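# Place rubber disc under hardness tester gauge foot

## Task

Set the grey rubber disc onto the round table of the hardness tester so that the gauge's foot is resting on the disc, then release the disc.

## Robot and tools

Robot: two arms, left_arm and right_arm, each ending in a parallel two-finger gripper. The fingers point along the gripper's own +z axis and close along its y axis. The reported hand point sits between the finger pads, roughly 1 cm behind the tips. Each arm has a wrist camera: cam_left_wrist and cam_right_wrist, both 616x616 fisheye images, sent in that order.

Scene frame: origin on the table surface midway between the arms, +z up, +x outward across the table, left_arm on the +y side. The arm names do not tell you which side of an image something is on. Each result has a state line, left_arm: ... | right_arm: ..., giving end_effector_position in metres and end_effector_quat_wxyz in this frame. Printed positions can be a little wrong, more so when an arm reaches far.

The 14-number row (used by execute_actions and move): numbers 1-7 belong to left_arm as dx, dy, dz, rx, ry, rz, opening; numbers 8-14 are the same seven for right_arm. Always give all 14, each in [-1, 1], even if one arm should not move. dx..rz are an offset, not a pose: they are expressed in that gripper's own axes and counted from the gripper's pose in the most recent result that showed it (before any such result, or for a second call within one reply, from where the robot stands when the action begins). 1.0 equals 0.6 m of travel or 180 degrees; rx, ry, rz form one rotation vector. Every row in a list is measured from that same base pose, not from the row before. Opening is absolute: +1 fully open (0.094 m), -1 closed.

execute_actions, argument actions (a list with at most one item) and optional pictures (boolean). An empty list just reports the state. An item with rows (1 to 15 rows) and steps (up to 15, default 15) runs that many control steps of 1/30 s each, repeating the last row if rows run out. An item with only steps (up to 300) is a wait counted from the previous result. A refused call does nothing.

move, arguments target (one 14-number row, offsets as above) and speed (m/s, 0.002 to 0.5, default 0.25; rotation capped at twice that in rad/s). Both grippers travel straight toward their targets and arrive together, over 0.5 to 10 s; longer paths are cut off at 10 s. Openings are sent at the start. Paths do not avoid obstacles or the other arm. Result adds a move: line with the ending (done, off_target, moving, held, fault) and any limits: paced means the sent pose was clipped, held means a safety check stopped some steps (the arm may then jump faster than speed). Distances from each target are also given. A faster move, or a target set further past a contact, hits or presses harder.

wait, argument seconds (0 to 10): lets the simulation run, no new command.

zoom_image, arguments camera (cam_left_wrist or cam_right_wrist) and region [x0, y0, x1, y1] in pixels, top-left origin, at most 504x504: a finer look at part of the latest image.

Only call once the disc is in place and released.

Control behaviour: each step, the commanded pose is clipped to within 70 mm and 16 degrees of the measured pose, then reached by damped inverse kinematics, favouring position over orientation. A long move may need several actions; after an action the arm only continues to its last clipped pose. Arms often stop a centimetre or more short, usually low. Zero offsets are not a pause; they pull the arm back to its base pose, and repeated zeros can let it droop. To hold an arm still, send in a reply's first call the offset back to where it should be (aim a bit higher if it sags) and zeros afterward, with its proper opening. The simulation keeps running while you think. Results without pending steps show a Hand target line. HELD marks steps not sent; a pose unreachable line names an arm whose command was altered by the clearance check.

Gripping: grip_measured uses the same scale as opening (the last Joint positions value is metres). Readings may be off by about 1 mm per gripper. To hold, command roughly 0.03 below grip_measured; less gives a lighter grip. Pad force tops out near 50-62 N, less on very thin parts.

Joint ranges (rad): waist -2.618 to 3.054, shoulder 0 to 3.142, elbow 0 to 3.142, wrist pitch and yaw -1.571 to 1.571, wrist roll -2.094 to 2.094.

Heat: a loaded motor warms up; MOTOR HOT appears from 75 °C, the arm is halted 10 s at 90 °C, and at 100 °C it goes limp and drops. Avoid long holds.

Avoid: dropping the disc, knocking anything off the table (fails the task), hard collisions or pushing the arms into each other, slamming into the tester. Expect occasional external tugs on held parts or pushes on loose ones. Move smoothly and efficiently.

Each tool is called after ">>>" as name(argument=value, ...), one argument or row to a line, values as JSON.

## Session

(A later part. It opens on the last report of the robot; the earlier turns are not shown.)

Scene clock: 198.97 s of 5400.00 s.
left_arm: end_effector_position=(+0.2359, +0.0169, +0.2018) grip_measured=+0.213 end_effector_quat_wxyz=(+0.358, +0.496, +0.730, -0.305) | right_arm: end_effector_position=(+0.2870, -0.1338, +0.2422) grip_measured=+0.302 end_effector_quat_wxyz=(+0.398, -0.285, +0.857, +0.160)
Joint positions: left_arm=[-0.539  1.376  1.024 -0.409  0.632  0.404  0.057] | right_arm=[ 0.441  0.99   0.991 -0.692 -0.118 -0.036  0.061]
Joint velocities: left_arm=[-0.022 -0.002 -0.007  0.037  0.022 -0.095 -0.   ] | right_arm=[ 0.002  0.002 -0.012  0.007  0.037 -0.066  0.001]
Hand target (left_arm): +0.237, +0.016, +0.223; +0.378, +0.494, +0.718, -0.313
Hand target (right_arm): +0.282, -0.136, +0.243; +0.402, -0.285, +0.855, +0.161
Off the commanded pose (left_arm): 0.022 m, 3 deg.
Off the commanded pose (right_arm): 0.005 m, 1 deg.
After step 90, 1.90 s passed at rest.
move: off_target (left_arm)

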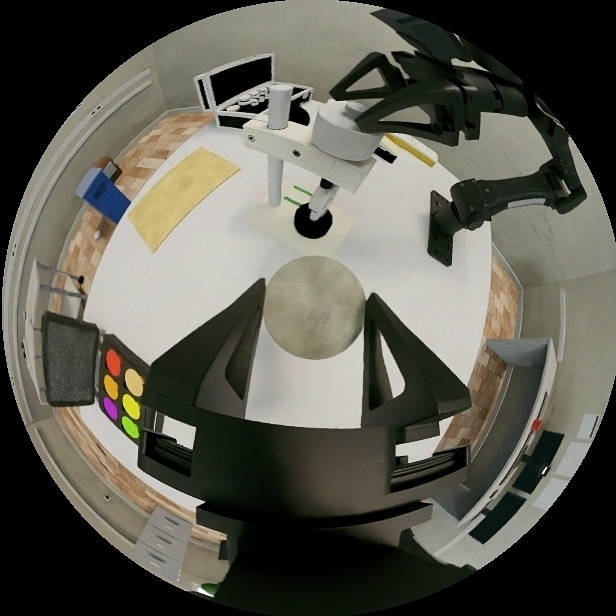

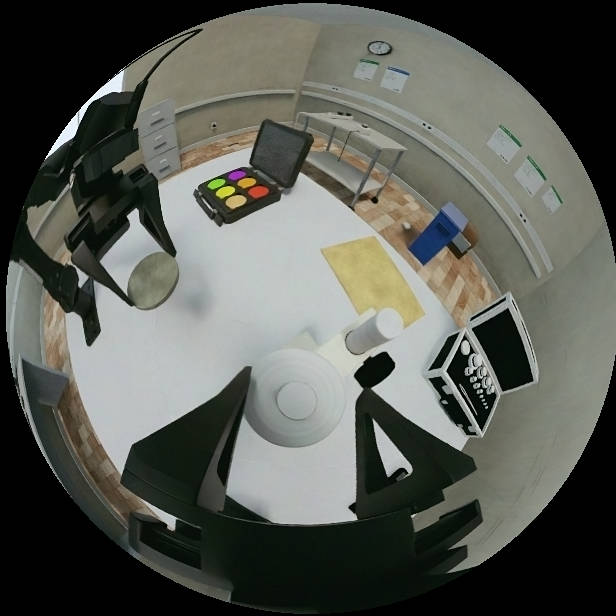

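>>> move(
  target=[-0.03,0,-0.02,0,0,0,0.17, 0.0273,0,0.001,0,0,0,-0.1],
  speed=0.02,
)

Scene clock: 203.50 s of 5400.00 s.
left_arm: end_effector_position=(+0.2332, +0.0183, +0.2109) grip_measured=+0.213 end_effector_quat_wxyz=(+0.346, +0.494, +0.736, -0.307) | right_arm: end_effector_position=(+0.2903, -0.1338, +0.2426) grip_measured=-0.098 end_effector_quat_wxyz=(+0.421, -0.281, +0.847, +0.161)
Joint positions: left_arm=[-0.539  1.376  1.077 -0.489  0.633  0.403  0.057] | right_arm=[ 0.44   0.962  0.942 -0.621 -0.11  -0.036  0.042]
Joint velocities: left_arm=[ 0.012 -0.002 -0.007 -0.066 -0.022  0.066  0.   ] | right_arm=[-0.002 -0.007  0.002  0.007  0.022 -0.095 -0.   ]
Hand target (left_arm): +0.237, +0.017, +0.223; +0.359, +0.496, +0.730, -0.305
Hand target (right_arm): +0.279, -0.139, +0.229; +0.398, -0.285, +0.857, +0.160
Off the commanded pose (left_arm): 0.013 m, 2 deg.
Off the commanded pose (right_arm): 0.019 m, 3 deg.
After step 90, 0.23 s passed at rest.
move: off_target (left_arm, right_arm)

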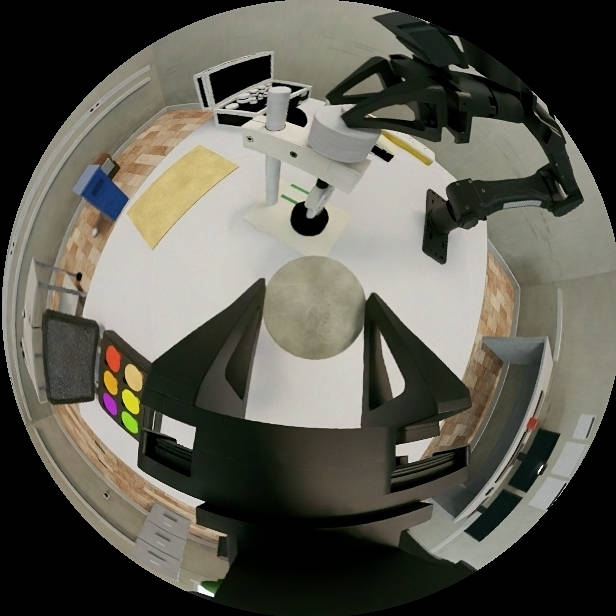

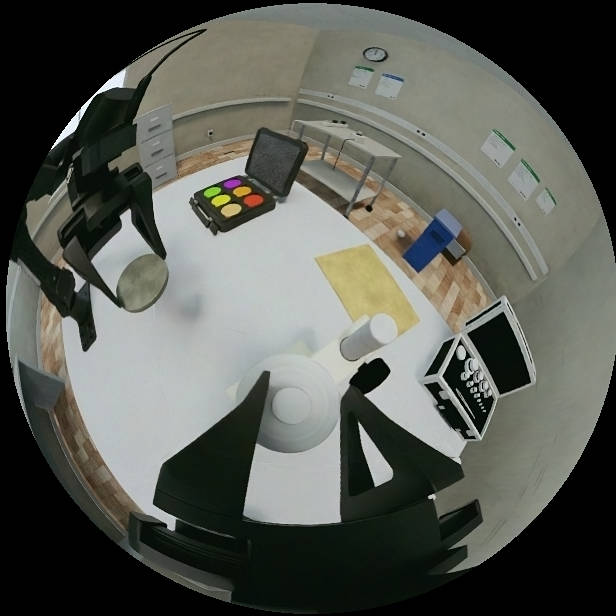

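>>> move(
  target=[-0.016,0,-0.011,0,0,0,0.17, 0.002,0.008,-0.02,0,0.015,0.055,-0.1],
  speed=0.02,
)

Scene clock: 212.53 s of 5400.00 s.
left_arm: end_effector_position=(+0.2293, +0.0205, +0.2098) grip_measured=+0.213 end_effector_quat_wxyz=(+0.333, +0.493, +0.743, -0.308) | right_arm: end_effector_position=(+0.2830, -0.1412, +0.2402) grip_measured=-0.098 end_effector_quat_wxyz=(+0.385, -0.208, +0.881, +0.182)
Joint positions: left_arm=[-0.539  1.376  1.09  -0.533  0.633  0.403  0.057] | right_arm=[ 0.44   0.962  0.976 -0.709 -0.096  0.131  0.042]
Joint velocities: left_arm=[-0.002  0.002 -0.017 -0.007 -0.139 -0.037  0.   ] | right_arm=[ 0.002  0.002  0.007 -0.066  0.022  0.022 -0.   ]
Hand target (left_arm): +0.234, +0.019, +0.222; +0.346, +0.494, +0.736, -0.307
Hand target (right_arm): +0.280, -0.137, +0.249; +0.386, -0.210, +0.878, +0.191
Off the commanded pose (left_arm): 0.014 m, 2 deg.
Off the commanded pose (right_arm): 0.011 m, 1 deg.
After step 90, 1.33 s passed at rest.
move: off_target (left_arm, right_arm)

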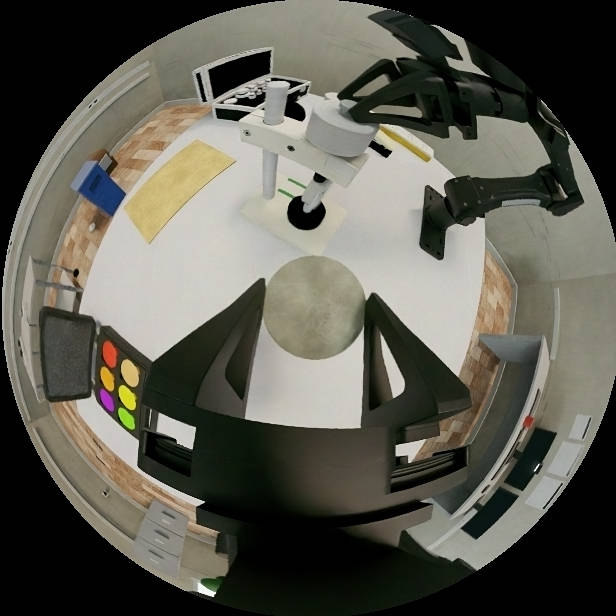

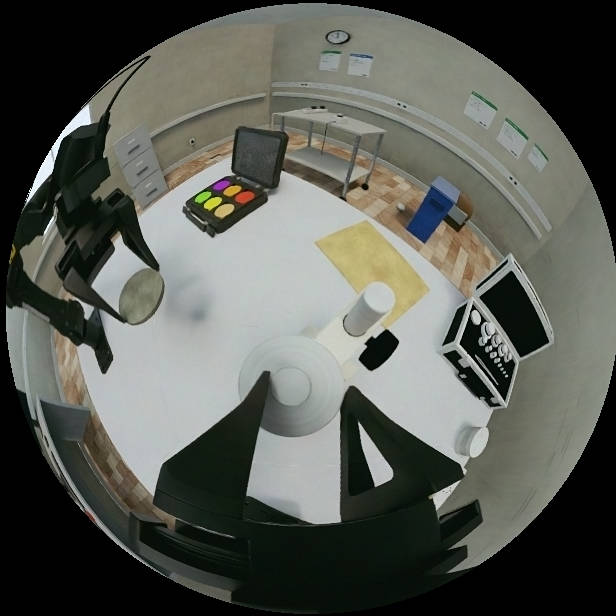

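>>> zoom_image(
  camera="cam_left_wrist",
  region=[280, 40, 460, 180],
)

Region (280, 40, 460, 180) of cam_left_wrist's 616x616 image, scaled by 2.800, with more detail than that image has.

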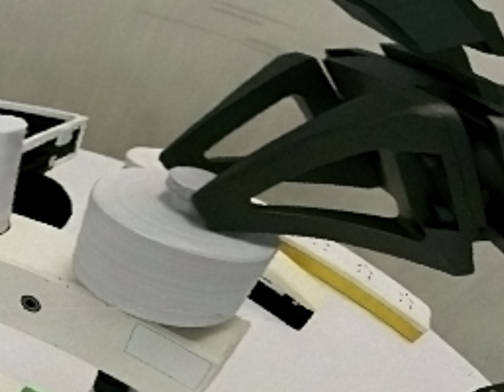

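>>> move(
  target=[0.1515,0.0325,0.201,-0.004,-0.0286,0.047,0.17, -0.0117,0.025,-0.001,0,0,0,-0.1],
  speed=0.07,
)

Scene clock: 224.40 s of 5400.00 s.
left_arm: end_effector_position=(+0.2457, -0.0165, +0.0647) grip_measured=+0.213 end_effector_quat_wxyz=(+0.385, +0.524, +0.697, -0.301) | right_arm: end_effector_position=(+0.2827, -0.1401, +0.2410) grip_measured=-0.098 end_effector_quat_wxyz=(+0.390, -0.195, +0.885, +0.163)
Joint positions: left_arm=[-0.61   1.723  0.704  0.334  0.601  0.415  0.057] | right_arm=[ 0.497  0.968  0.988 -0.719 -0.005  0.174  0.042]
Joint velocities: left_arm=[-0.002 -0.007 -0.032  0.051 -0.007 -0.007 -0.   ] | right_arm=[-0.002 -0.002  0.007  0.066 -0.037 -0.081 -0.   ]
Hand target (left_arm): +0.244, -0.019, +0.065; +0.391, +0.530, +0.690, -0.300
Hand target (right_arm): +0.279, -0.128, +0.248; +0.385, -0.207, +0.880, +0.183
Off the commanded pose (left_arm): 0.004 m, 1 deg.
Off the commanded pose (right_arm): 0.015 m, 3 deg.
After step 90, 6.07 s passed at rest.
move: off_target (right_arm)

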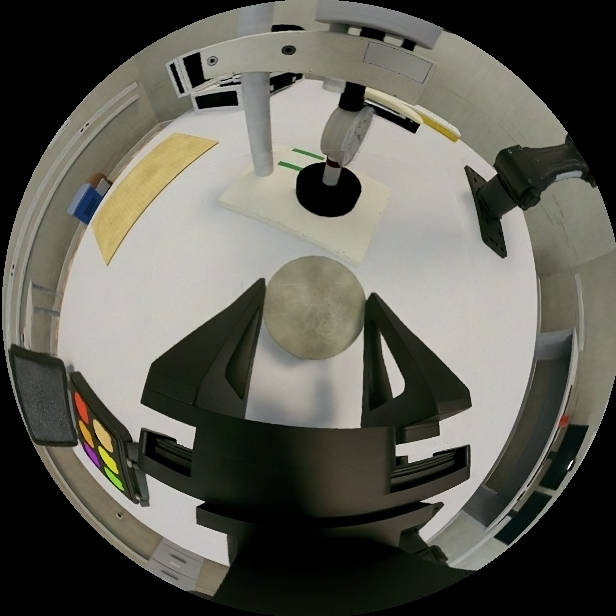

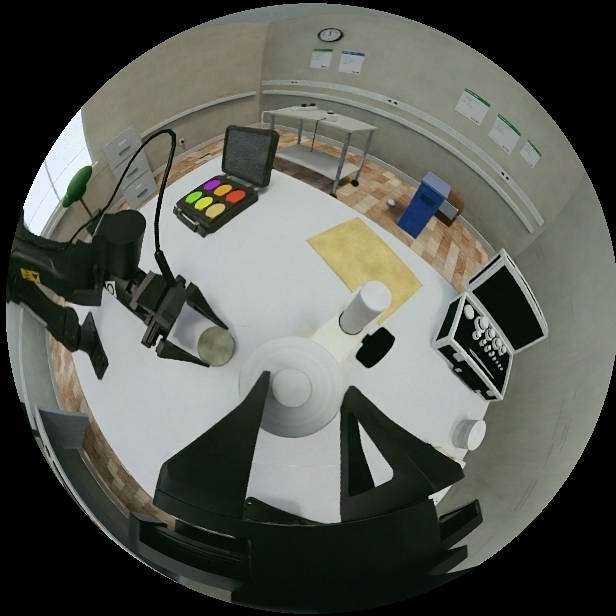

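>>> move(
  target=[0,0,0,0,-0.004,0,0.17, -0.0167,0.0357,-0.0057,-0.0168,0.003,-0.0143,-0.1],
  speed=0.02,
)

Scene clock: 230.00 s of 5400.00 s.
left_arm: end_effector_position=(+0.2467, -0.0172, +0.0661) grip_measured=+0.213 end_effector_quat_wxyz=(+0.389, +0.524, +0.695, -0.300) | right_arm: end_effector_position=(+0.2819, -0.1398, +0.2418) grip_measured=-0.098 end_effector_quat_wxyz=(+0.384, -0.200, +0.890, +0.146)
Joint positions: left_arm=[-0.61   1.723  0.704  0.343  0.601  0.415  0.057] | right_arm=[ 0.524  0.989  1.019 -0.756  0.037  0.174  0.042]
Joint velocities: left_arm=[-0.007 -0.027 -0.002 -0.007  0.022 -0.037 -0.   ] | right_arm=[ 0.012 -0.012 -0.007  0.051  0.051  0.066  0.   ]
Hand target (left_arm): +0.246, -0.016, +0.065; +0.389, +0.522, +0.695, -0.304
Hand target (right_arm): +0.276, -0.122, +0.254; +0.384, -0.226, +0.878, +0.176
Off the commanded pose (left_arm): 0.002 m, 0 deg.
Off the commanded pose (right_arm): 0.023 m, 5 deg.
After step 90, 0.63 s passed at rest.
move: off_target (right_arm)

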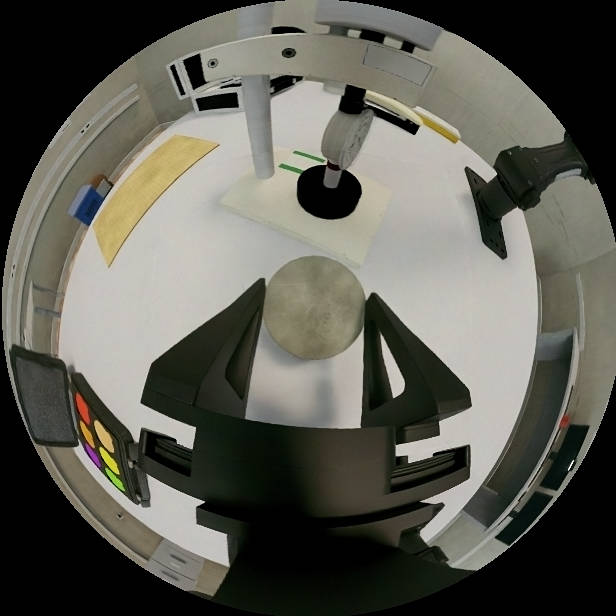

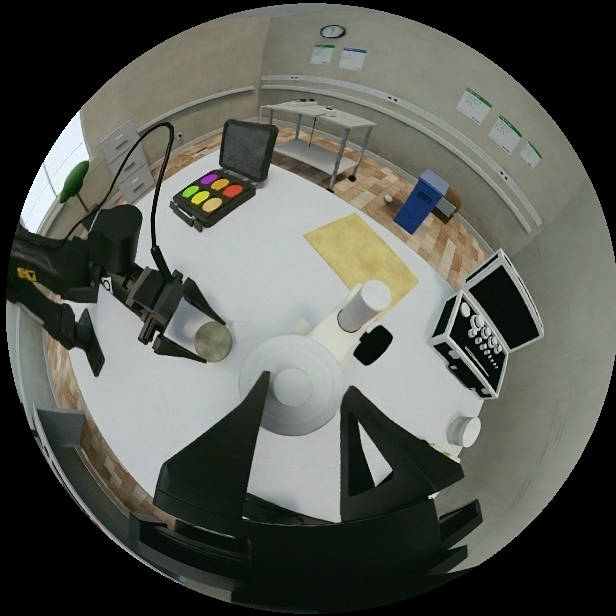

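>>> move(
  target=[0,0,0,0,0,0,0.17, -0.035,0.0,-0.03,0,0,-0.028,1],
  speed=0.03,
)

Scene clock: 234.50 s of 5400.00 s.
left_arm: end_effector_position=(+0.2467, -0.0172, +0.0662) grip_measured=+0.213 end_effector_quat_wxyz=(+0.389, +0.524, +0.695, -0.300) | right_arm: end_effector_position=(+0.2796, -0.1430, +0.2605) grip_measured=+1.000 end_effector_quat_wxyz=(+0.384, -0.238, +0.883, +0.126)
Joint positions: left_arm=[-0.61   1.723  0.704  0.343  0.601  0.415  0.057] | right_arm=[ 0.519  1.008  1.116 -0.846  0.036  0.085  0.094]
Joint velocities: left_arm=[ 0.007 -0.007  0.012  0.051 -0.007 -0.007  0.001] | right_arm=[ 0.012 -0.012  0.007 -0.125 -0.037 -0.081  0.   ]
Hand target (left_arm): +0.247, -0.017, +0.066; +0.389, +0.524, +0.695, -0.300
Hand target (right_arm): +0.284, -0.142, +0.269; +0.390, -0.239, +0.880, +0.128
Off the commanded pose (left_arm): 0.000 m, 0 deg.
Off the commanded pose (right_arm): 0.010 m, 1 deg.
move: done

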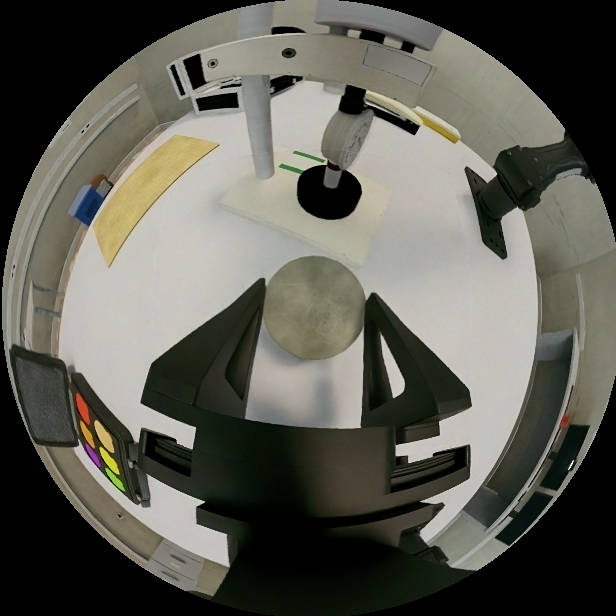

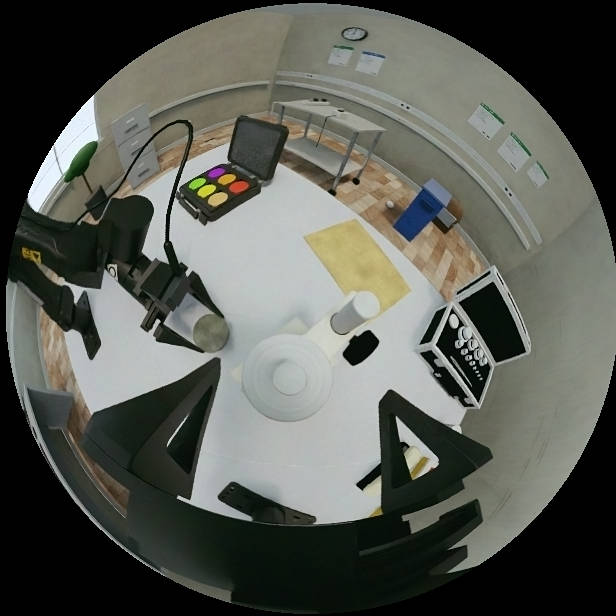

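>>> move(
  target=[0,0,0,0,0,0,0.17, 0.038,0.021,0.0485,0,0,0,1],
  speed=0.03,
)

Scene clock: 240.43 s of 5400.00 s.
left_arm: end_effector_position=(+0.2467, -0.0172, +0.0662) grip_measured=+0.213 end_effector_quat_wxyz=(+0.389, +0.524, +0.695, -0.300) | right_arm: end_effector_position=(+0.2758, -0.1310, +0.2181) grip_measured=+1.000 end_effector_quat_wxyz=(+0.370, -0.243, +0.889, +0.121)
Joint positions: left_arm=[-0.61   1.723  0.704  0.343  0.601  0.415  0.057] | right_arm=[ 0.582  1.008  0.966 -0.732  0.077  0.125  0.094]
Joint velocities: left_arm=[-0.012  0.007 -0.002 -0.022  0.022 -0.037 -0.   ] | right_arm=[ 0.002 -0.007  0.002  0.051  0.022  0.095  0.   ]
Hand target (left_arm): +0.247, -0.017, +0.066; +0.389, +0.524, +0.695, -0.300
Hand target (right_arm): +0.277, -0.128, +0.225; +0.384, -0.238, +0.883, +0.127
Off the commanded pose (left_arm): 0.000 m, 0 deg.
Off the commanded pose (right_arm): 0.007 m, 2 deg.
After step 90, 1.37 s passed at rest.
move: done

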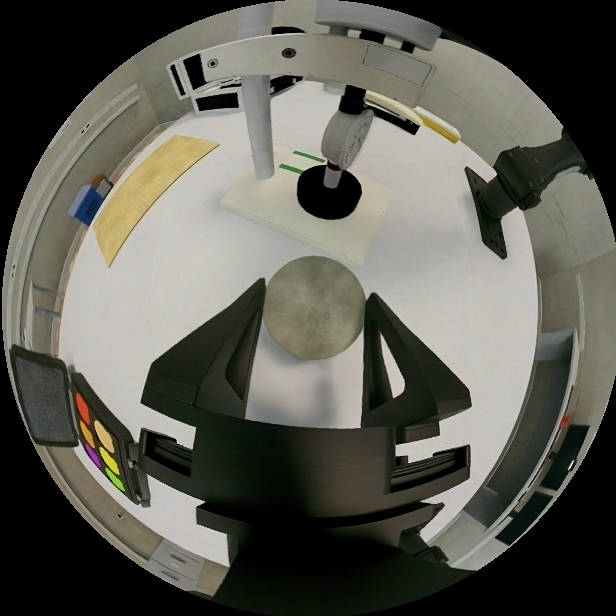

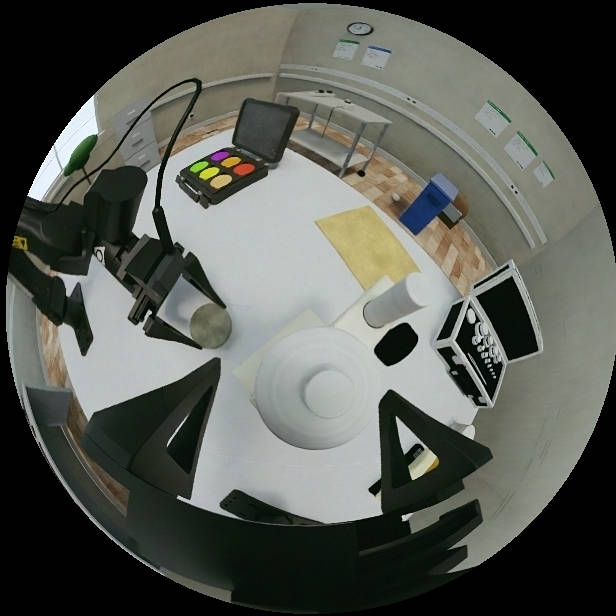

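>>> move(
  target=[0,0,0,0,0,0,0.17, -0.011,0.003,-0.005,0,-0.008,0,0.42],
  speed=0.02,
)

Scene clock: 243.10 s of 5400.00 s.
left_arm: end_effector_position=(+0.2467, -0.0172, +0.0662) grip_measured=+0.213 end_effector_quat_wxyz=(+0.389, +0.524, +0.695, -0.300) | right_arm: end_effector_position=(+0.2765, -0.1308, +0.2189) grip_measured=+0.422 end_effector_quat_wxyz=(+0.372, -0.242, +0.888, +0.122)
Joint positions: left_arm=[-0.61   1.723  0.704  0.343  0.601  0.415  0.057] | right_arm=[ 0.582  1.008  0.966 -0.728  0.079  0.126  0.067]
Joint velocities: left_arm=[-0.002  0.007 -0.007  0.037 -0.007 -0.022 -0.   ] | right_arm=[-0.002 -0.002 -0.027 -0.022 -0.051  0.037 -0.001]
Hand target (left_arm): +0.247, -0.017, +0.066; +0.389, +0.524, +0.695, -0.300
Hand target (right_arm): +0.277, -0.128, +0.225; +0.381, -0.241, +0.884, +0.125
Off the commanded pose (left_arm): 0.000 m, 0 deg.
Off the commanded pose (right_arm): 0.007 m, 1 deg.
move: done

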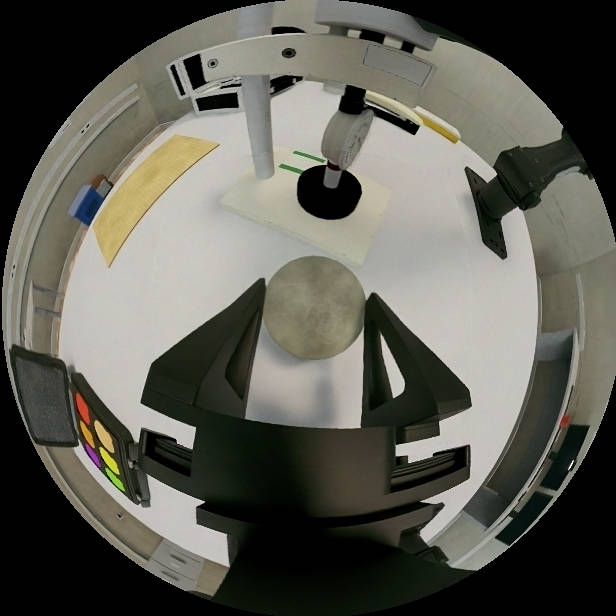

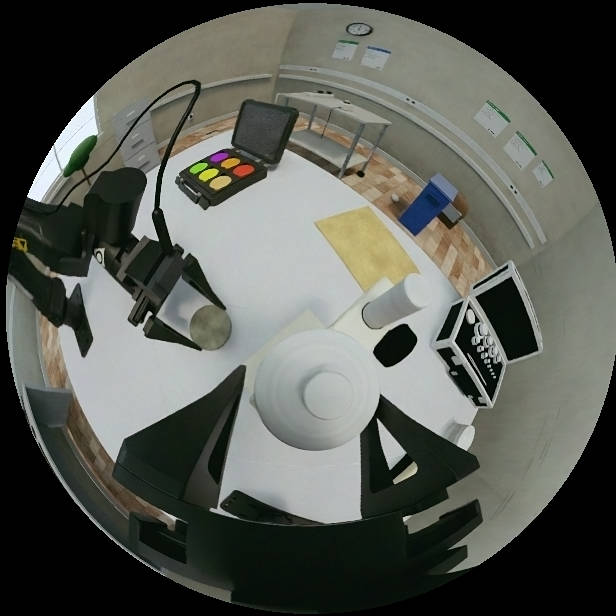

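>>> move(
  target=[0,0,0,0,0,0,0.17, -0.010,-0.006,-0.005,0,-0.006,0,0.2],
  speed=0.02,
)

Scene clock: 245.57 s of 5400.00 s.
left_arm: end_effector_position=(+0.2467, -0.0172, +0.0662) grip_measured=+0.213 end_effector_quat_wxyz=(+0.389, +0.524, +0.695, -0.300) | right_arm: end_effector_position=(+0.2779, -0.1326, +0.2189) grip_measured=+0.228 end_effector_quat_wxyz=(+0.373, -0.241, +0.888, +0.118)
Joint positions: left_arm=[-0.61   1.723  0.704  0.343  0.601  0.415  0.057] | right_arm=[ 0.577  1.008  0.966 -0.728  0.083  0.121  0.058]
Joint velocities: left_arm=[-0.027  0.022 -0.002 -0.051 -0.007  0.007  0.001] | right_arm=[-0.007 -0.007 -0.002  0.022  0.066  0.007  0.   ]
Hand target (left_arm): +0.247, -0.017, +0.066; +0.389, +0.524, +0.695, -0.300
Hand target (right_arm): +0.280, -0.133, +0.225; +0.380, -0.241, +0.884, +0.124
Off the commanded pose (left_arm): 0.000 m, 0 deg.
Off the commanded pose (right_arm): 0.007 m, 1 deg.
move: done

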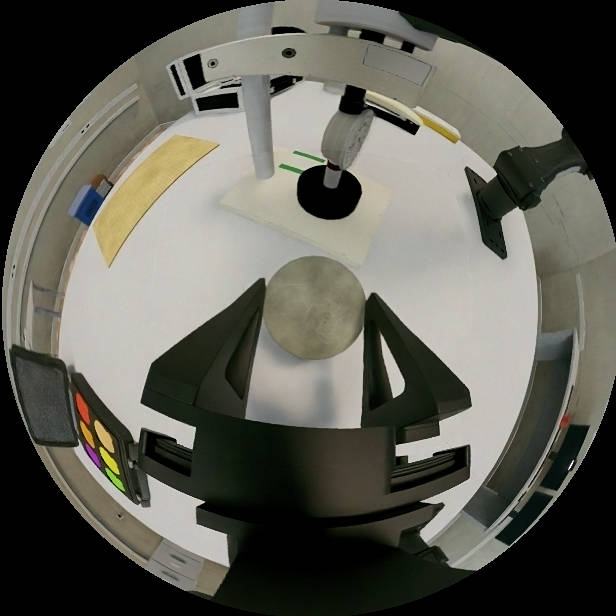

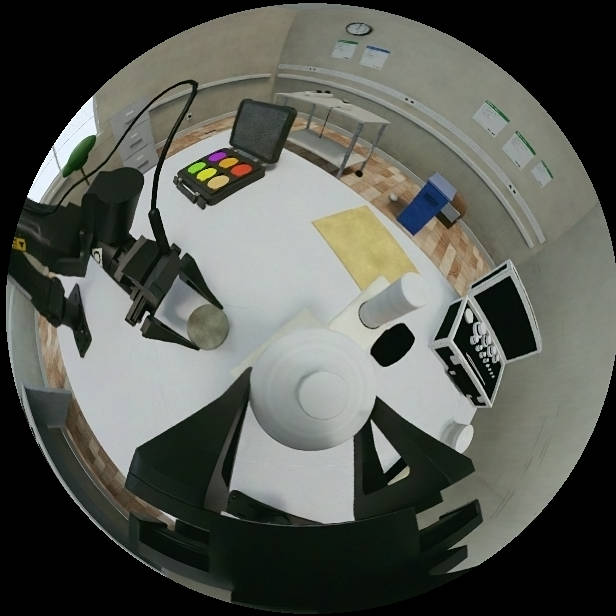

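>>> move(
  target=[0,0,0,0,0,0,0.17, -0.036,0.0015,-0.0347,0,-0.006,0,0.17],
  speed=0.015,
)

Scene clock: 250.03 s of 5400.00 s.
left_arm: end_effector_position=(+0.2467, -0.0172, +0.0662) grip_measured=+0.213 end_effector_quat_wxyz=(+0.389, +0.524, +0.695, -0.300) | right_arm: end_effector_position=(+0.2777, -0.1327, +0.2217) grip_measured=+0.228 end_effector_quat_wxyz=(+0.358, -0.244, +0.894, +0.112)
Joint positions: left_arm=[-0.61   1.723  0.704  0.343  0.601  0.415  0.057] | right_arm=[ 0.577  1.04   1.017 -0.782  0.082  0.121  0.058]
Joint velocities: left_arm=[-0.002 -0.007 -0.002  0.007 -0.051  0.081 -0.   ] | right_arm=[-0.002 -0.007  0.017  0.007  0.022 -0.007 -0.   ]
Hand target (left_arm): +0.247, -0.017, +0.066; +0.389, +0.524, +0.695, -0.300
Hand target (right_arm): +0.278, -0.133, +0.248; +0.382, -0.240, +0.884, +0.121
Off the commanded pose (left_arm): 0.000 m, 0 deg.
Off the commanded pose (right_arm): 0.027 m, 3 deg.
move: off_target (right_arm)

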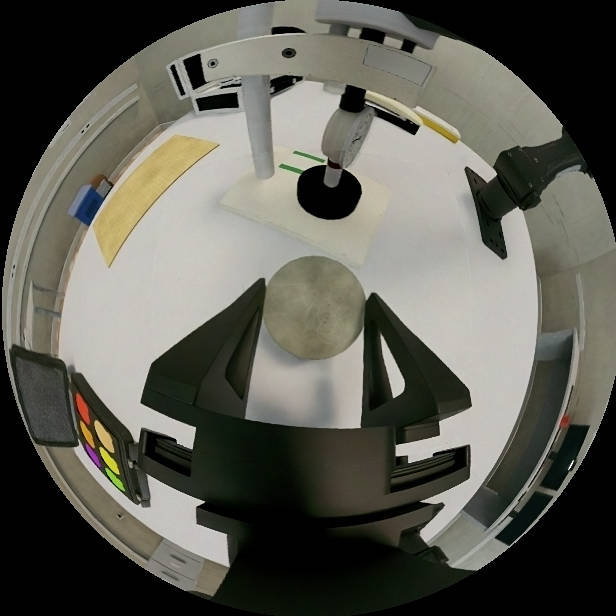

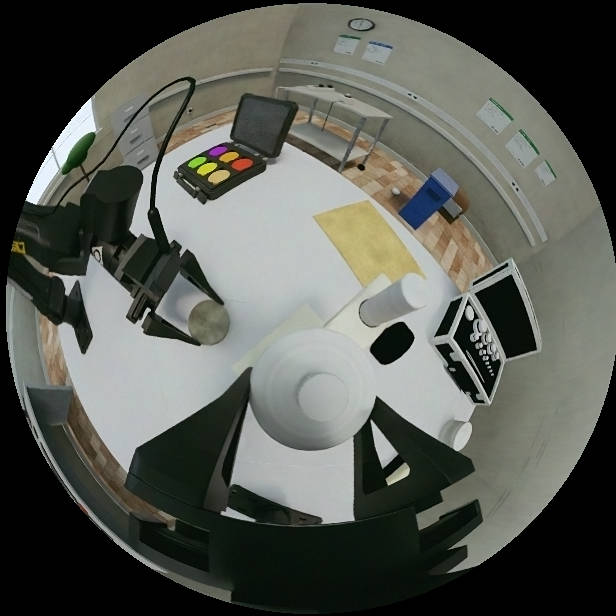

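>>> execute_actions(
  actions=[
    {"rows": [[0,0,0,0,0,0,0.17,-0.0324,0.001,-0.0335,0,-0.017,0,0.17],[0,0,0,0,0,0,0.17,-0.0336,0.001,-0.0347,0,-0.017,0,0.17],[0,0,0,0,0,0,0.17,-0.0347,0.001,-0.0359,0,-0.017,0,0.17],[0,0,0,0,0,0,0.17,-0.0359,0.001,-0.0371,0,-0.017,0,0.17],[0,0,0,0,0,0,0.17,-0.0371,0.001,-0.0383,0,-0.017,0,0.17],[0,0,0,0,0,0,0.17,-0.0382,0.001,-0.0395,0,-0.017,0,0.17],[0,0,0,0,0,0,0.17,-0.0394,0.001,-0.0407,0,-0.017,0,0.17],[0,0,0,0,0,0,0.17,-0.0405,0.001,-0.0419,0,-0.017,0,0.17],[0,0,0,0,0,0,0.17,-0.0417,0.0015,-0.0431,0,-0.017,0,0.17],[0,0,0,0,0,0,0.17,-0.0428,0.0015,-0.0443,0,-0.017,0,0.17],[0,0,0,0,0,0,0.17,-0.044,0.0015,-0.0455,0,-0.017,0,0.17],[0,0,0,0,0,0,0.17,-0.0452,0.0015,-0.0467,0,-0.017,0,0.17],[0,0,0,0,0,0,0.17,-0.0463,0.0015,-0.0479,0,-0.017,0,0.17],[0,0,0,0,0,0,0.17,-0.0475,0.0017,-0.0491,0,-0.017,0,0.17],[0,0,0,0,0,0,0.17,-0.0486,0.0017,-0.0503,0,-0.017,0,0.17]], "steps": 15},
  ],
  pictures=false,
)

>>> wait(
  seconds=0.7,
)

Scene clock: 257.00 s of 5400.00 s.
left_arm: end_effector_position=(+0.2467, -0.0172, +0.0662) grip_measured=+0.213 end_effector_quat_wxyz=(+0.389, +0.524, +0.695, -0.300) | right_arm: end_effector_position=(+0.2776, -0.1327, +0.2255) grip_measured=+0.228 end_effector_quat_wxyz=(+0.346, -0.246, +0.899, +0.106)
Joint positions: left_arm=[-0.61   1.723  0.704  0.343  0.601  0.415  0.057] | right_arm=[ 0.577  1.066  1.063 -0.83   0.082  0.121  0.058]
Joint velocities: left_arm=[ 0.007 -0.002 -0.007 -0.007 -0.095 -0.007  0.   ] | right_arm=[-0.002  0.017  0.129 -0.11  -0.037  0.007  0.001]
Hand target (left_arm): +0.247, -0.017, +0.066; +0.389, +0.524, +0.695, -0.300
Hand target (right_arm): +0.277, -0.133, +0.263; +0.382, -0.240, +0.884, +0.119
Off the commanded pose (left_arm): 0.000 m, 0 deg.
Off the commanded pose (right_arm): 0.038 m, 5 deg.
Steps of this call (steps 1 to 90: nothing new was sent; then 3.47 s passed at rest; steps 91 to 105: all 15 steps of this action). Readings (end_effector_position):
91: left_arm (+0.2467, -0.0172, +0.0662) | right_arm (+0.2777, -0.1327, +0.2217)
92: left_arm (+0.2467, -0.0172, +0.0662) | right_arm (+0.2776, -0.1327, +0.2219)
94: left_arm (+0.2467, -0.0172, +0.0662) | right_arm (+0.2777, -0.1327, +0.2224)
98: left_arm (+0.2467, -0.0172, +0.0662) | right_arm (+0.2776, -0.1327, +0.2226)
105: the state above

Scene clock: 257.70 s of 5400.00 s.
left_arm: end_effector_position=(+0.2467, -0.0172, +0.0662) grip_measured=+0.213 end_effector_quat_wxyz=(+0.389, +0.524, +0.695, -0.300) | right_arm: end_effector_position=(+0.2775, -0.1327, +0.2284) grip_measured=+0.228 end_effector_quat_wxyz=(+0.347, -0.245, +0.899, +0.107)
Joint positions: left_arm=[-0.61   1.723  0.704  0.343  0.601  0.415  0.057] | right_arm=[ 0.577  1.067  1.074 -0.839  0.082  0.121  0.058]
Joint velocities: left_arm=[ 0.012  0.007  0.007 -0.007 -0.095  0.007 -0.   ] | right_arm=[-0.007 -0.007  0.007  0.022 -0.022 -0.066 -0.001]
Hand target (left_arm): +0.247, -0.017, +0.066; +0.389, +0.524, +0.695, -0.300
Hand target (right_arm): +0.277, -0.133, +0.263; +0.382, -0.240, +0.884, +0.119
Off the commanded pose (left_arm): 0.000 m, 0 deg.
Off the commanded pose (right_arm): 0.035 m, 5 deg.
Steps of this call (steps 1 to 21: nothing new was sent). Readings (end_effector_position):
1: left_arm (+0.2467, -0.0172, +0.0662) | right_arm (+0.2776, -0.1327, +0.2263)
2: left_arm (+0.2467, -0.0172, +0.0662) | right_arm (+0.2776, -0.1327, +0.2272)
4: left_arm (+0.2467, -0.0172, +0.0662) | right_arm (+0.2775, -0.1327, +0.2282)
8: left_arm (+0.2467, -0.0172, +0.0662) | right_arm (+0.2775, -0.1327, +0.2284)
21: the state above

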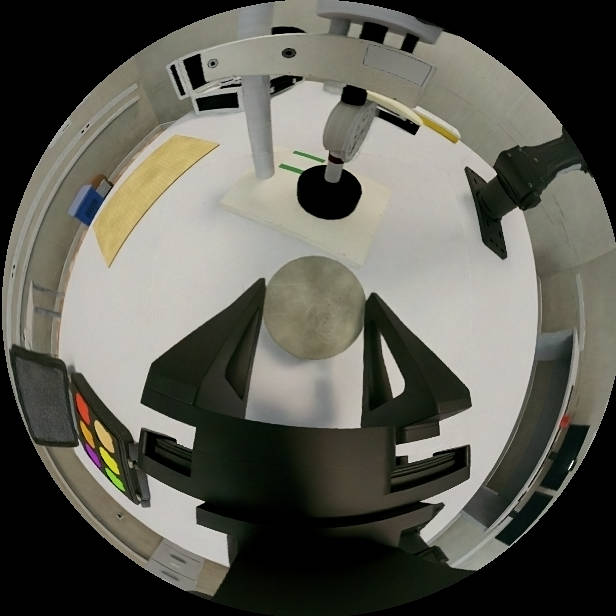

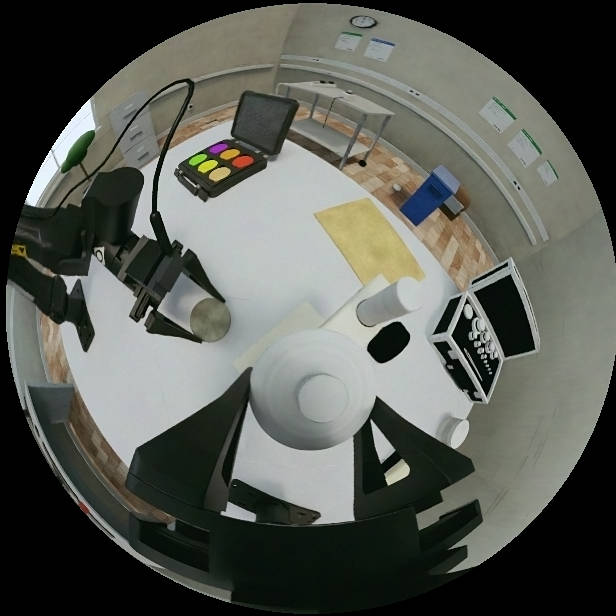

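>>> execute_actions(
  actions=[
    {"rows": [[0.0006,0,0.004,0,0,0,0.17,-0.0406,0.0013,-0.0442,0,-0.025,0,0.17],[0.0012,0,0.008,0,0.002,0,0.17,-0.042,0.0013,-0.0457,0,-0.025,0,0.17],[0.0017,0,0.013,0,0.003,0,0.17,-0.0435,0.0014,-0.0474,0,-0.025,0,0.17],[0.0023,0,0.017,0,0.004,0,0.17,-0.045,0.0014,-0.049,0,-0.025,0,0.17],[0.0029,-0.001,0.021,0,0.005,0,0.17,-0.0465,0.0015,-0.0506,0,-0.025,0,0.17],[0.0034,-0.001,0.025,0,0.006,0,0.17,-0.048,0.0015,-0.0522,0,-0.025,0,0.17],[0.004,-0.002,0.03,0,0.007,0,0.17,-0.0495,0.0016,-0.0539,0,-0.025,0,0.17],[0.0046,-0.002,0.034,0,0.008,0,0.17,-0.051,0.0016,-0.0555,0,-0.025,0,0.17],[0.0051,-0.003,0.038,0,0.008,0,0.17,-0.0525,0.0017,-0.0572,0,-0.025,0,0.17],[0.0057,-0.003,0.0422,0,0.008,0,0.17,-0.0541,0.0018,-0.0589,0,-0.025,0,0.17]], "steps": 15},
  ],
  pictures=false,
)

>>> wait(
  seconds=0.6,
)

Scene clock: 267.37 s of 5400.00 s.
left_arm: end_effector_position=(+0.2386, -0.0268, +0.0362) grip_measured=+0.213 end_effector_quat_wxyz=(+0.357, +0.531, +0.710, -0.294) | right_arm: end_effector_position=(+0.2771, -0.1330, +0.2357) grip_measured=+0.228 end_effector_quat_wxyz=(+0.338, -0.247, +0.902, +0.103)
Joint positions: left_arm=[-0.656  1.809  0.719  0.35   0.559  0.404  0.057] | right_arm=[ 0.577  1.09   1.129 -0.89   0.081  0.121  0.058]
Joint velocities: left_arm=[-0.002  0.007  0.037  0.066 -0.081 -0.037 -0.001] | right_arm=[-0.002  0.002  0.012 -0.037 -0.007 -0.037  0.001]
Hand target (left_arm): +0.250, -0.036, +0.051; +0.380, +0.528, +0.700, -0.294
Hand target (right_arm): +0.277, -0.133, +0.275; +0.382, -0.241, +0.885, +0.117
Off the commanded pose (left_arm): 0.021 m, 3 deg.
Off the commanded pose (right_arm): 0.041 m, 6 deg.
Steps of this call (steps 1 to 90: nothing new was sent; then 6.17 s passed at rest; steps 91 to 105: all 15 steps of this action). Readings (end_effector_position):
91: left_arm (+0.2468, -0.0172, +0.0662) | right_arm (+0.2775, -0.1328, +0.2284)
92: left_arm (+0.2468, -0.0170, +0.0655) | right_arm (+0.2775, -0.1328, +0.2287)
94: left_arm (+0.2466, -0.0173, +0.0620) | right_arm (+0.2776, -0.1327, +0.2298)
98: left_arm (+0.2411, -0.0207, +0.0469) | right_arm (+0.2775, -0.1328, +0.2343)
105: the state above

Scene clock: 267.97 s of 5400.00 s.
left_arm: end_effector_position=(+0.2415, -0.0278, +0.0384) grip_measured=+0.213 end_effector_quat_wxyz=(+0.362, +0.529, +0.709, -0.292) | right_arm: end_effector_position=(+0.2771, -0.1330, +0.2356) grip_measured=+0.228 end_effector_quat_wxyz=(+0.338, -0.247, +0.902, +0.103)
Joint positions: left_arm=[-0.656  1.809  0.723  0.358  0.553  0.401  0.057] | right_arm=[ 0.577  1.09   1.129 -0.891  0.081  0.121  0.058]
Joint velocities: left_arm=[ 0.007 -0.012 -0.012 -0.007  0.037 -0.081 -0.   ] | right_arm=[ 0.002 -0.007  0.002 -0.051  0.007 -0.037  0.   ]
Hand target (left_arm): +0.250, -0.036, +0.051; +0.381, +0.528, +0.700, -0.294
Hand target (right_arm): +0.277, -0.133, +0.275; +0.382, -0.241, +0.885, +0.117
Off the commanded pose (left_arm): 0.017 m, 2 deg.
Off the commanded pose (right_arm): 0.041 m, 6 deg.
Steps of this call (steps 1 to 18: nothing new was sent). Readings (end_effector_position):
1: left_arm (+0.2394, -0.0271, +0.0367) | right_arm (+0.2771, -0.1330, +0.2357)
2: left_arm (+0.2399, -0.0273, +0.0372) | right_arm (+0.2771, -0.1330, +0.2356)
4: left_arm (+0.2408, -0.0277, +0.0380) | right_arm (+0.2771, -0.1330, +0.2356)
8: left_arm (+0.2413, -0.0278, +0.0384) | right_arm (+0.2771, -0.1330, +0.2356)
18: the state above

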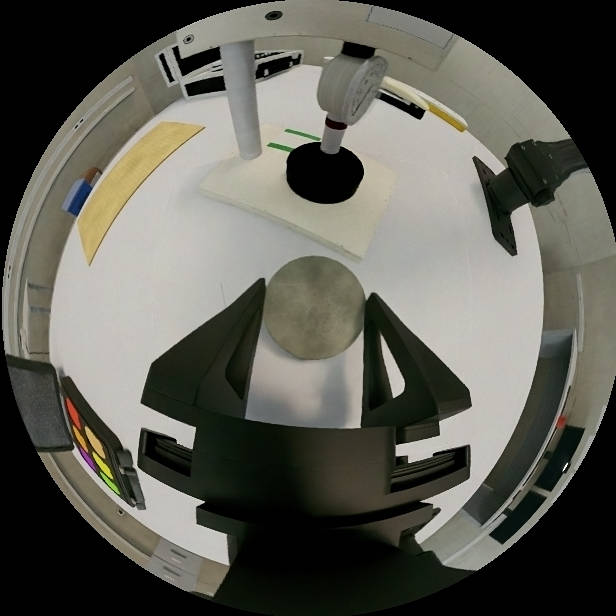

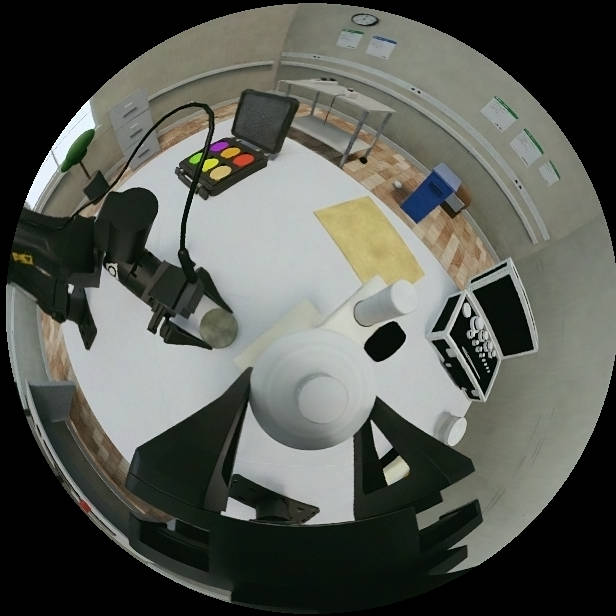

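>>> zoom_image(
  camera="cam_left_wrist",
  region=[190, 30, 430, 270],
)

Region (190, 30, 430, 270) of cam_left_wrist's 616x616 image, scaled by 2.100, with more detail than that image has.

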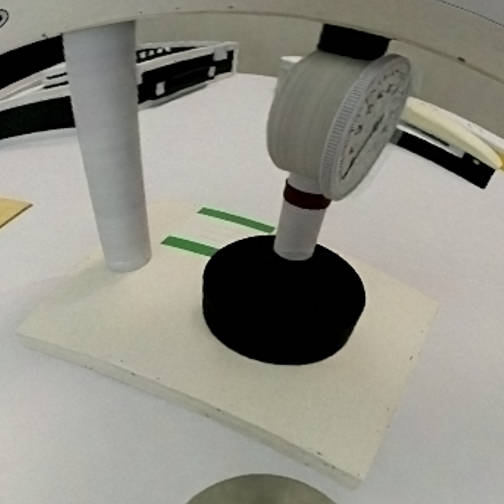

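>>> execute_actions(
  actions=[
    {"rows": [[-0.0339,0.0092,0.0042,0,-0.016,0,0.17,-0.0408,0.0012,-0.0462,0,-0.03,0,0.17],[-0.0406,0.009,0.0066,0,-0.018,0,0.17,-0.0408,0.0012,-0.0462,0,-0.03,0,0.17],[-0.0473,0.0089,0.009,0,-0.02,0,0.17,-0.0408,0.0012,-0.0462,0,-0.03,0,0.17],[-0.054,0.0088,0.0114,0,-0.02,0,0.17,-0.0408,0.0012,-0.0462,0,-0.03,0,0.17],[-0.0572,0.0086,0.0161,0,-0.02,0,0.17,-0.0408,0.0012,-0.0462,0,-0.03,0,0.17],[-0.0605,0.0085,0.0209,0,-0.02,0,0.17,-0.0408,0.0012,-0.0462,0,-0.03,0,0.17],[-0.0638,0.0084,0.0256,0,-0.02,0,0.17,-0.0408,0.0012,-0.0462,0,-0.03,0,0.17],[-0.067,0.0083,0.0304,0,-0.02,0,0.17,-0.0408,0.0012,-0.0462,0,-0.03,0,0.17],[-0.0703,0.0081,0.0351,0,-0.02,0,0.17,-0.0408,0.0012,-0.0462,0,-0.03,0,0.17],[-0.0736,0.008,0.0399,0,-0.02,0,0.17,-0.0408,0.0012,-0.0462,0,-0.03,0,0.17],[-0.0769,0.0079,0.0446,0,-0.02,0,0.17,-0.0408,0.0012,-0.0462,0,-0.03,0,0.17],[-0.0801,0.0077,0.0494,0,-0.02,0,0.17,-0.0408,0.0012,-0.0462,0,-0.03,0,0.17],[-0.0834,0.0076,0.0541,0,-0.02,0,0.17,-0.0408,0.0012,-0.0462,0,-0.03,0,0.17]], "steps": 15},
  ],
  pictures=false,
)

>>> wait(
  seconds=0.6,
)

Scene clock: 286.67 s of 5400.00 s.
left_arm: end_effector_position=(+0.2528, -0.0708, +0.0525) grip_measured=+0.213 end_effector_quat_wxyz=(+0.373, +0.527, +0.699, -0.309) | right_arm: end_effector_position=(+0.2771, -0.1330, +0.2356) grip_measured=+0.228 end_effector_quat_wxyz=(+0.338, -0.247, +0.902, +0.103)
Joint positions: left_arm=[-0.726  1.888  0.86   0.364  0.53   0.331  0.057] | right_arm=[ 0.577  1.09   1.129 -0.891  0.081  0.121  0.058]
Joint velocities: left_arm=[-0.095  0.154  0.139 -0.022 -0.081  0.007  0.   ] | right_arm=[-0.012  0.002 -0.002 -0.007 -0.022 -0.037  0.   ]
Hand target (left_arm): +0.261, -0.079, +0.062; +0.384, +0.520, +0.697, -0.309
Hand target (right_arm): +0.276, -0.134, +0.272; +0.380, -0.241, +0.885, +0.116
Off the commanded pose (left_arm): 0.015 m, 2 deg.
Off the commanded pose (right_arm): 0.037 m, 5 deg.
Steps of this call (steps 1 to 90: nothing new was sent; then 15.20 s passed at rest; steps 91 to 105: all 15 steps of this action). Readings (end_effector_position):
91: left_arm (+0.2416, -0.0279, +0.0385) | right_arm (+0.2771, -0.1330, +0.2356)
92: left_arm (+0.2420, -0.0282, +0.0390) | right_arm (+0.2771, -0.1330, +0.2356)
94: left_arm (+0.2442, -0.0310, +0.0418) | right_arm (+0.2771, -0.1330, +0.2356)
98: left_arm (+0.2487, -0.0458, +0.0511) | right_arm (+0.2771, -0.1330, +0.2356)
105: the state above

Scene clock: 287.27 s of 5400.00 s.
left_arm: end_effector_position=(+0.2540, -0.0716, +0.0505) grip_measured=+0.213 end_effector_quat_wxyz=(+0.371, +0.522, +0.704, -0.307) | right_arm: end_effector_position=(+0.2771, -0.1330, +0.2356) grip_measured=+0.228 end_effector_quat_wxyz=(+0.338, -0.247, +0.902, +0.103)
Joint positions: left_arm=[-0.729  1.895  0.865  0.364  0.519  0.319  0.057] | right_arm=[ 0.577  1.09   1.129 -0.891  0.081  0.121  0.058]
Joint velocities: left_arm=[-0.007  0.017 -0.002  0.037  0.007  0.051  0.001] | right_arm=[-0.002 -0.002 -0.012 -0.051  0.007 -0.007  0.   ]
Hand target (left_arm): +0.261, -0.079, +0.062; +0.384, +0.520, +0.697, -0.309
Hand target (right_arm): +0.276, -0.134, +0.272; +0.380, -0.241, +0.885, +0.116
Off the commanded pose (left_arm): 0.015 m, 2 deg.
Off the commanded pose (right_arm): 0.037 m, 5 deg.
Steps of this call (steps 1 to 18: nothing new was sent). Readings (end_effector_position):
1: left_arm (+0.2529, -0.0718, +0.0518) | right_arm (+0.2771, -0.1330, +0.2356)
2: left_arm (+0.2529, -0.0722, +0.0512) | right_arm (+0.2771, -0.1330, +0.2356)
4: left_arm (+0.2533, -0.0719, +0.0507) | right_arm (+0.2771, -0.1330, +0.2356)
8: left_arm (+0.2538, -0.0717, +0.0506) | right_arm (+0.2771, -0.1330, +0.2356)
18: the state above

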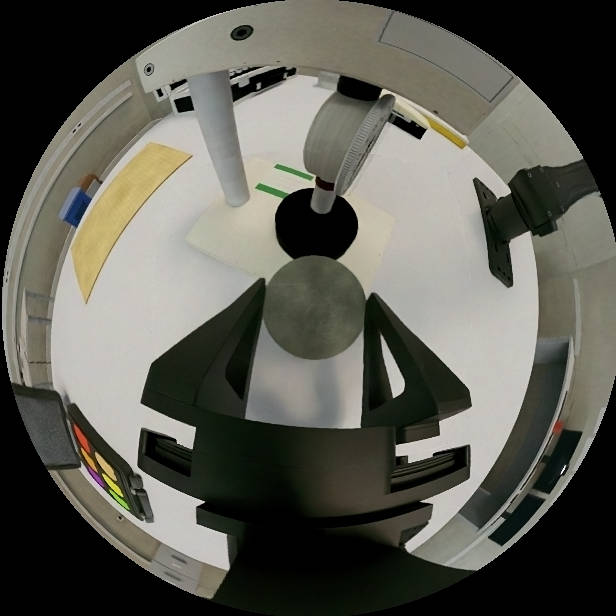

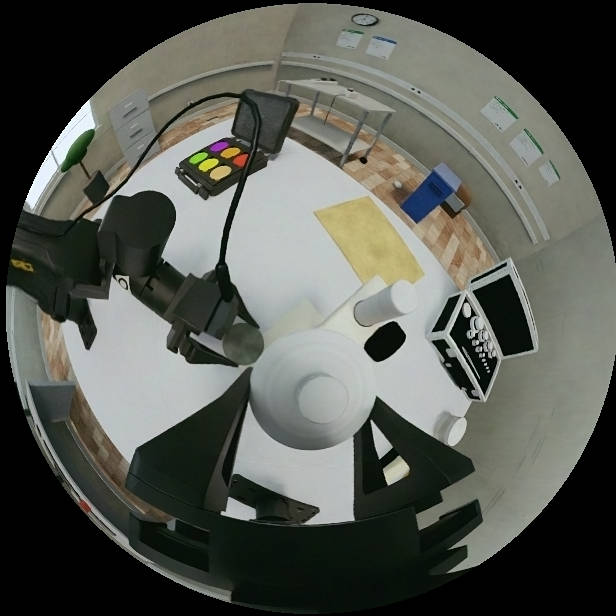

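>>> execute_actions(
  actions=[
    {"rows": [[-0.0255,0.008,0.0056,0,-0.007,0.003,0.17,-0.0408,0.0012,-0.0462,0,-0.03,0,0.17],[-0.0263,0.009,0.0091,0,-0.007,0.006,0.17,-0.0408,0.0012,-0.0462,0,-0.03,0,0.17],[-0.0271,0.01,0.0125,0,-0.007,0.009,0.17,-0.0408,0.0012,-0.0462,0,-0.03,0,0.17],[-0.0279,0.011,0.016,0,-0.007,0.012,0.17,-0.0408,0.0012,-0.0462,0,-0.03,0,0.17],[-0.0287,0.012,0.0194,0,-0.007,0.012,0.17,-0.0408,0.0012,-0.0462,0,-0.03,0,0.17],[-0.0295,0.013,0.0229,0,-0.007,0.012,0.17,-0.0408,0.0012,-0.0462,0,-0.03,0,0.17],[-0.0302,0.013,0.0263,0,-0.007,0.012,0.17,-0.0408,0.0012,-0.0462,0,-0.03,0,0.17]], "steps": 15},
  ],
)

Scene clock: 294.57 s of 5400.00 s.
left_arm: end_effector_position=(+0.2627, -0.0834, +0.0464) grip_measured=+0.213 end_effector_quat_wxyz=(+0.370, +0.527, +0.701, -0.306) | right_arm: end_effector_position=(+0.2771, -0.1330, +0.2356) grip_measured=+0.228 end_effector_quat_wxyz=(+0.338, -0.247, +0.902, +0.103)
Joint positions: left_arm=[-0.737  1.95   0.928  0.354  0.516  0.324  0.057] | right_arm=[ 0.577  1.09   1.129 -0.891  0.081  0.121  0.058]
Joint velocities: left_arm=[ 0.007 -0.002 -0.002  0.007 -0.037 -0.022 -0.002] | right_arm=[-0.012 -0.002  0.007  0.066 -0.007 -0.022  0.   ]
Hand target (left_arm): +0.267, -0.091, +0.057; +0.384, +0.532, +0.690, -0.305
Hand target (right_arm): +0.276, -0.134, +0.272; +0.380, -0.241, +0.885, +0.116
Off the commanded pose (left_arm): 0.014 m, 2 deg.
Off the commanded pose (right_arm): 0.037 m, 5 deg.
Steps of this call (steps 1 to 90: nothing new was sent; then 3.80 s passed at rest; steps 91 to 105: all 15 steps of this action). Readings (end_effector_position):
91: left_arm (+0.2542, -0.0717, +0.0505) | right_arm (+0.2771, -0.1330, +0.2356)
92: left_arm (+0.2548, -0.0723, +0.0506) | right_arm (+0.2771, -0.1330, +0.2356)
94: left_arm (+0.2580, -0.0750, +0.0513) | right_arm (+0.2771, -0.1330, +0.2356)
98: left_arm (+0.2639, -0.0813, +0.0500) | right_arm (+0.2771, -0.1330, +0.2356)
105: the state above

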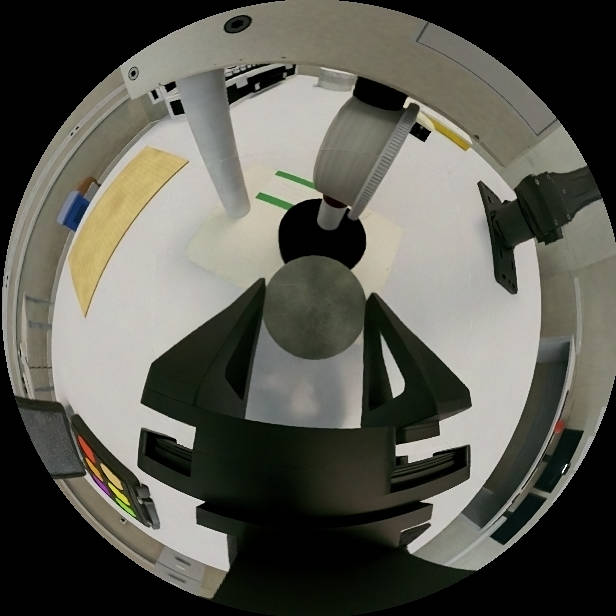

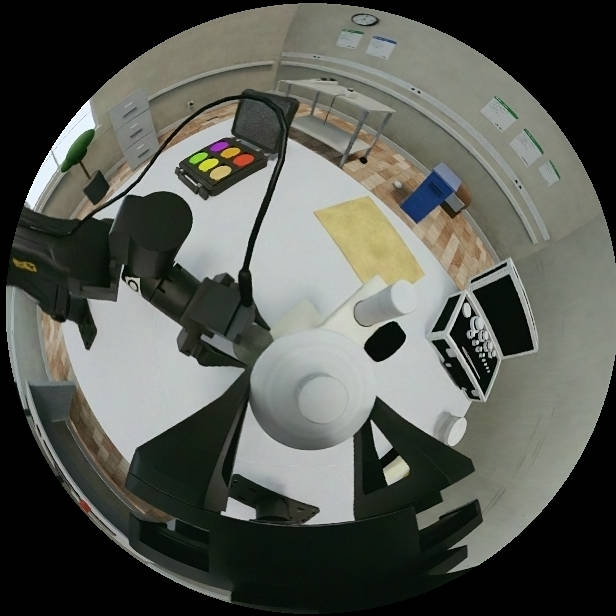

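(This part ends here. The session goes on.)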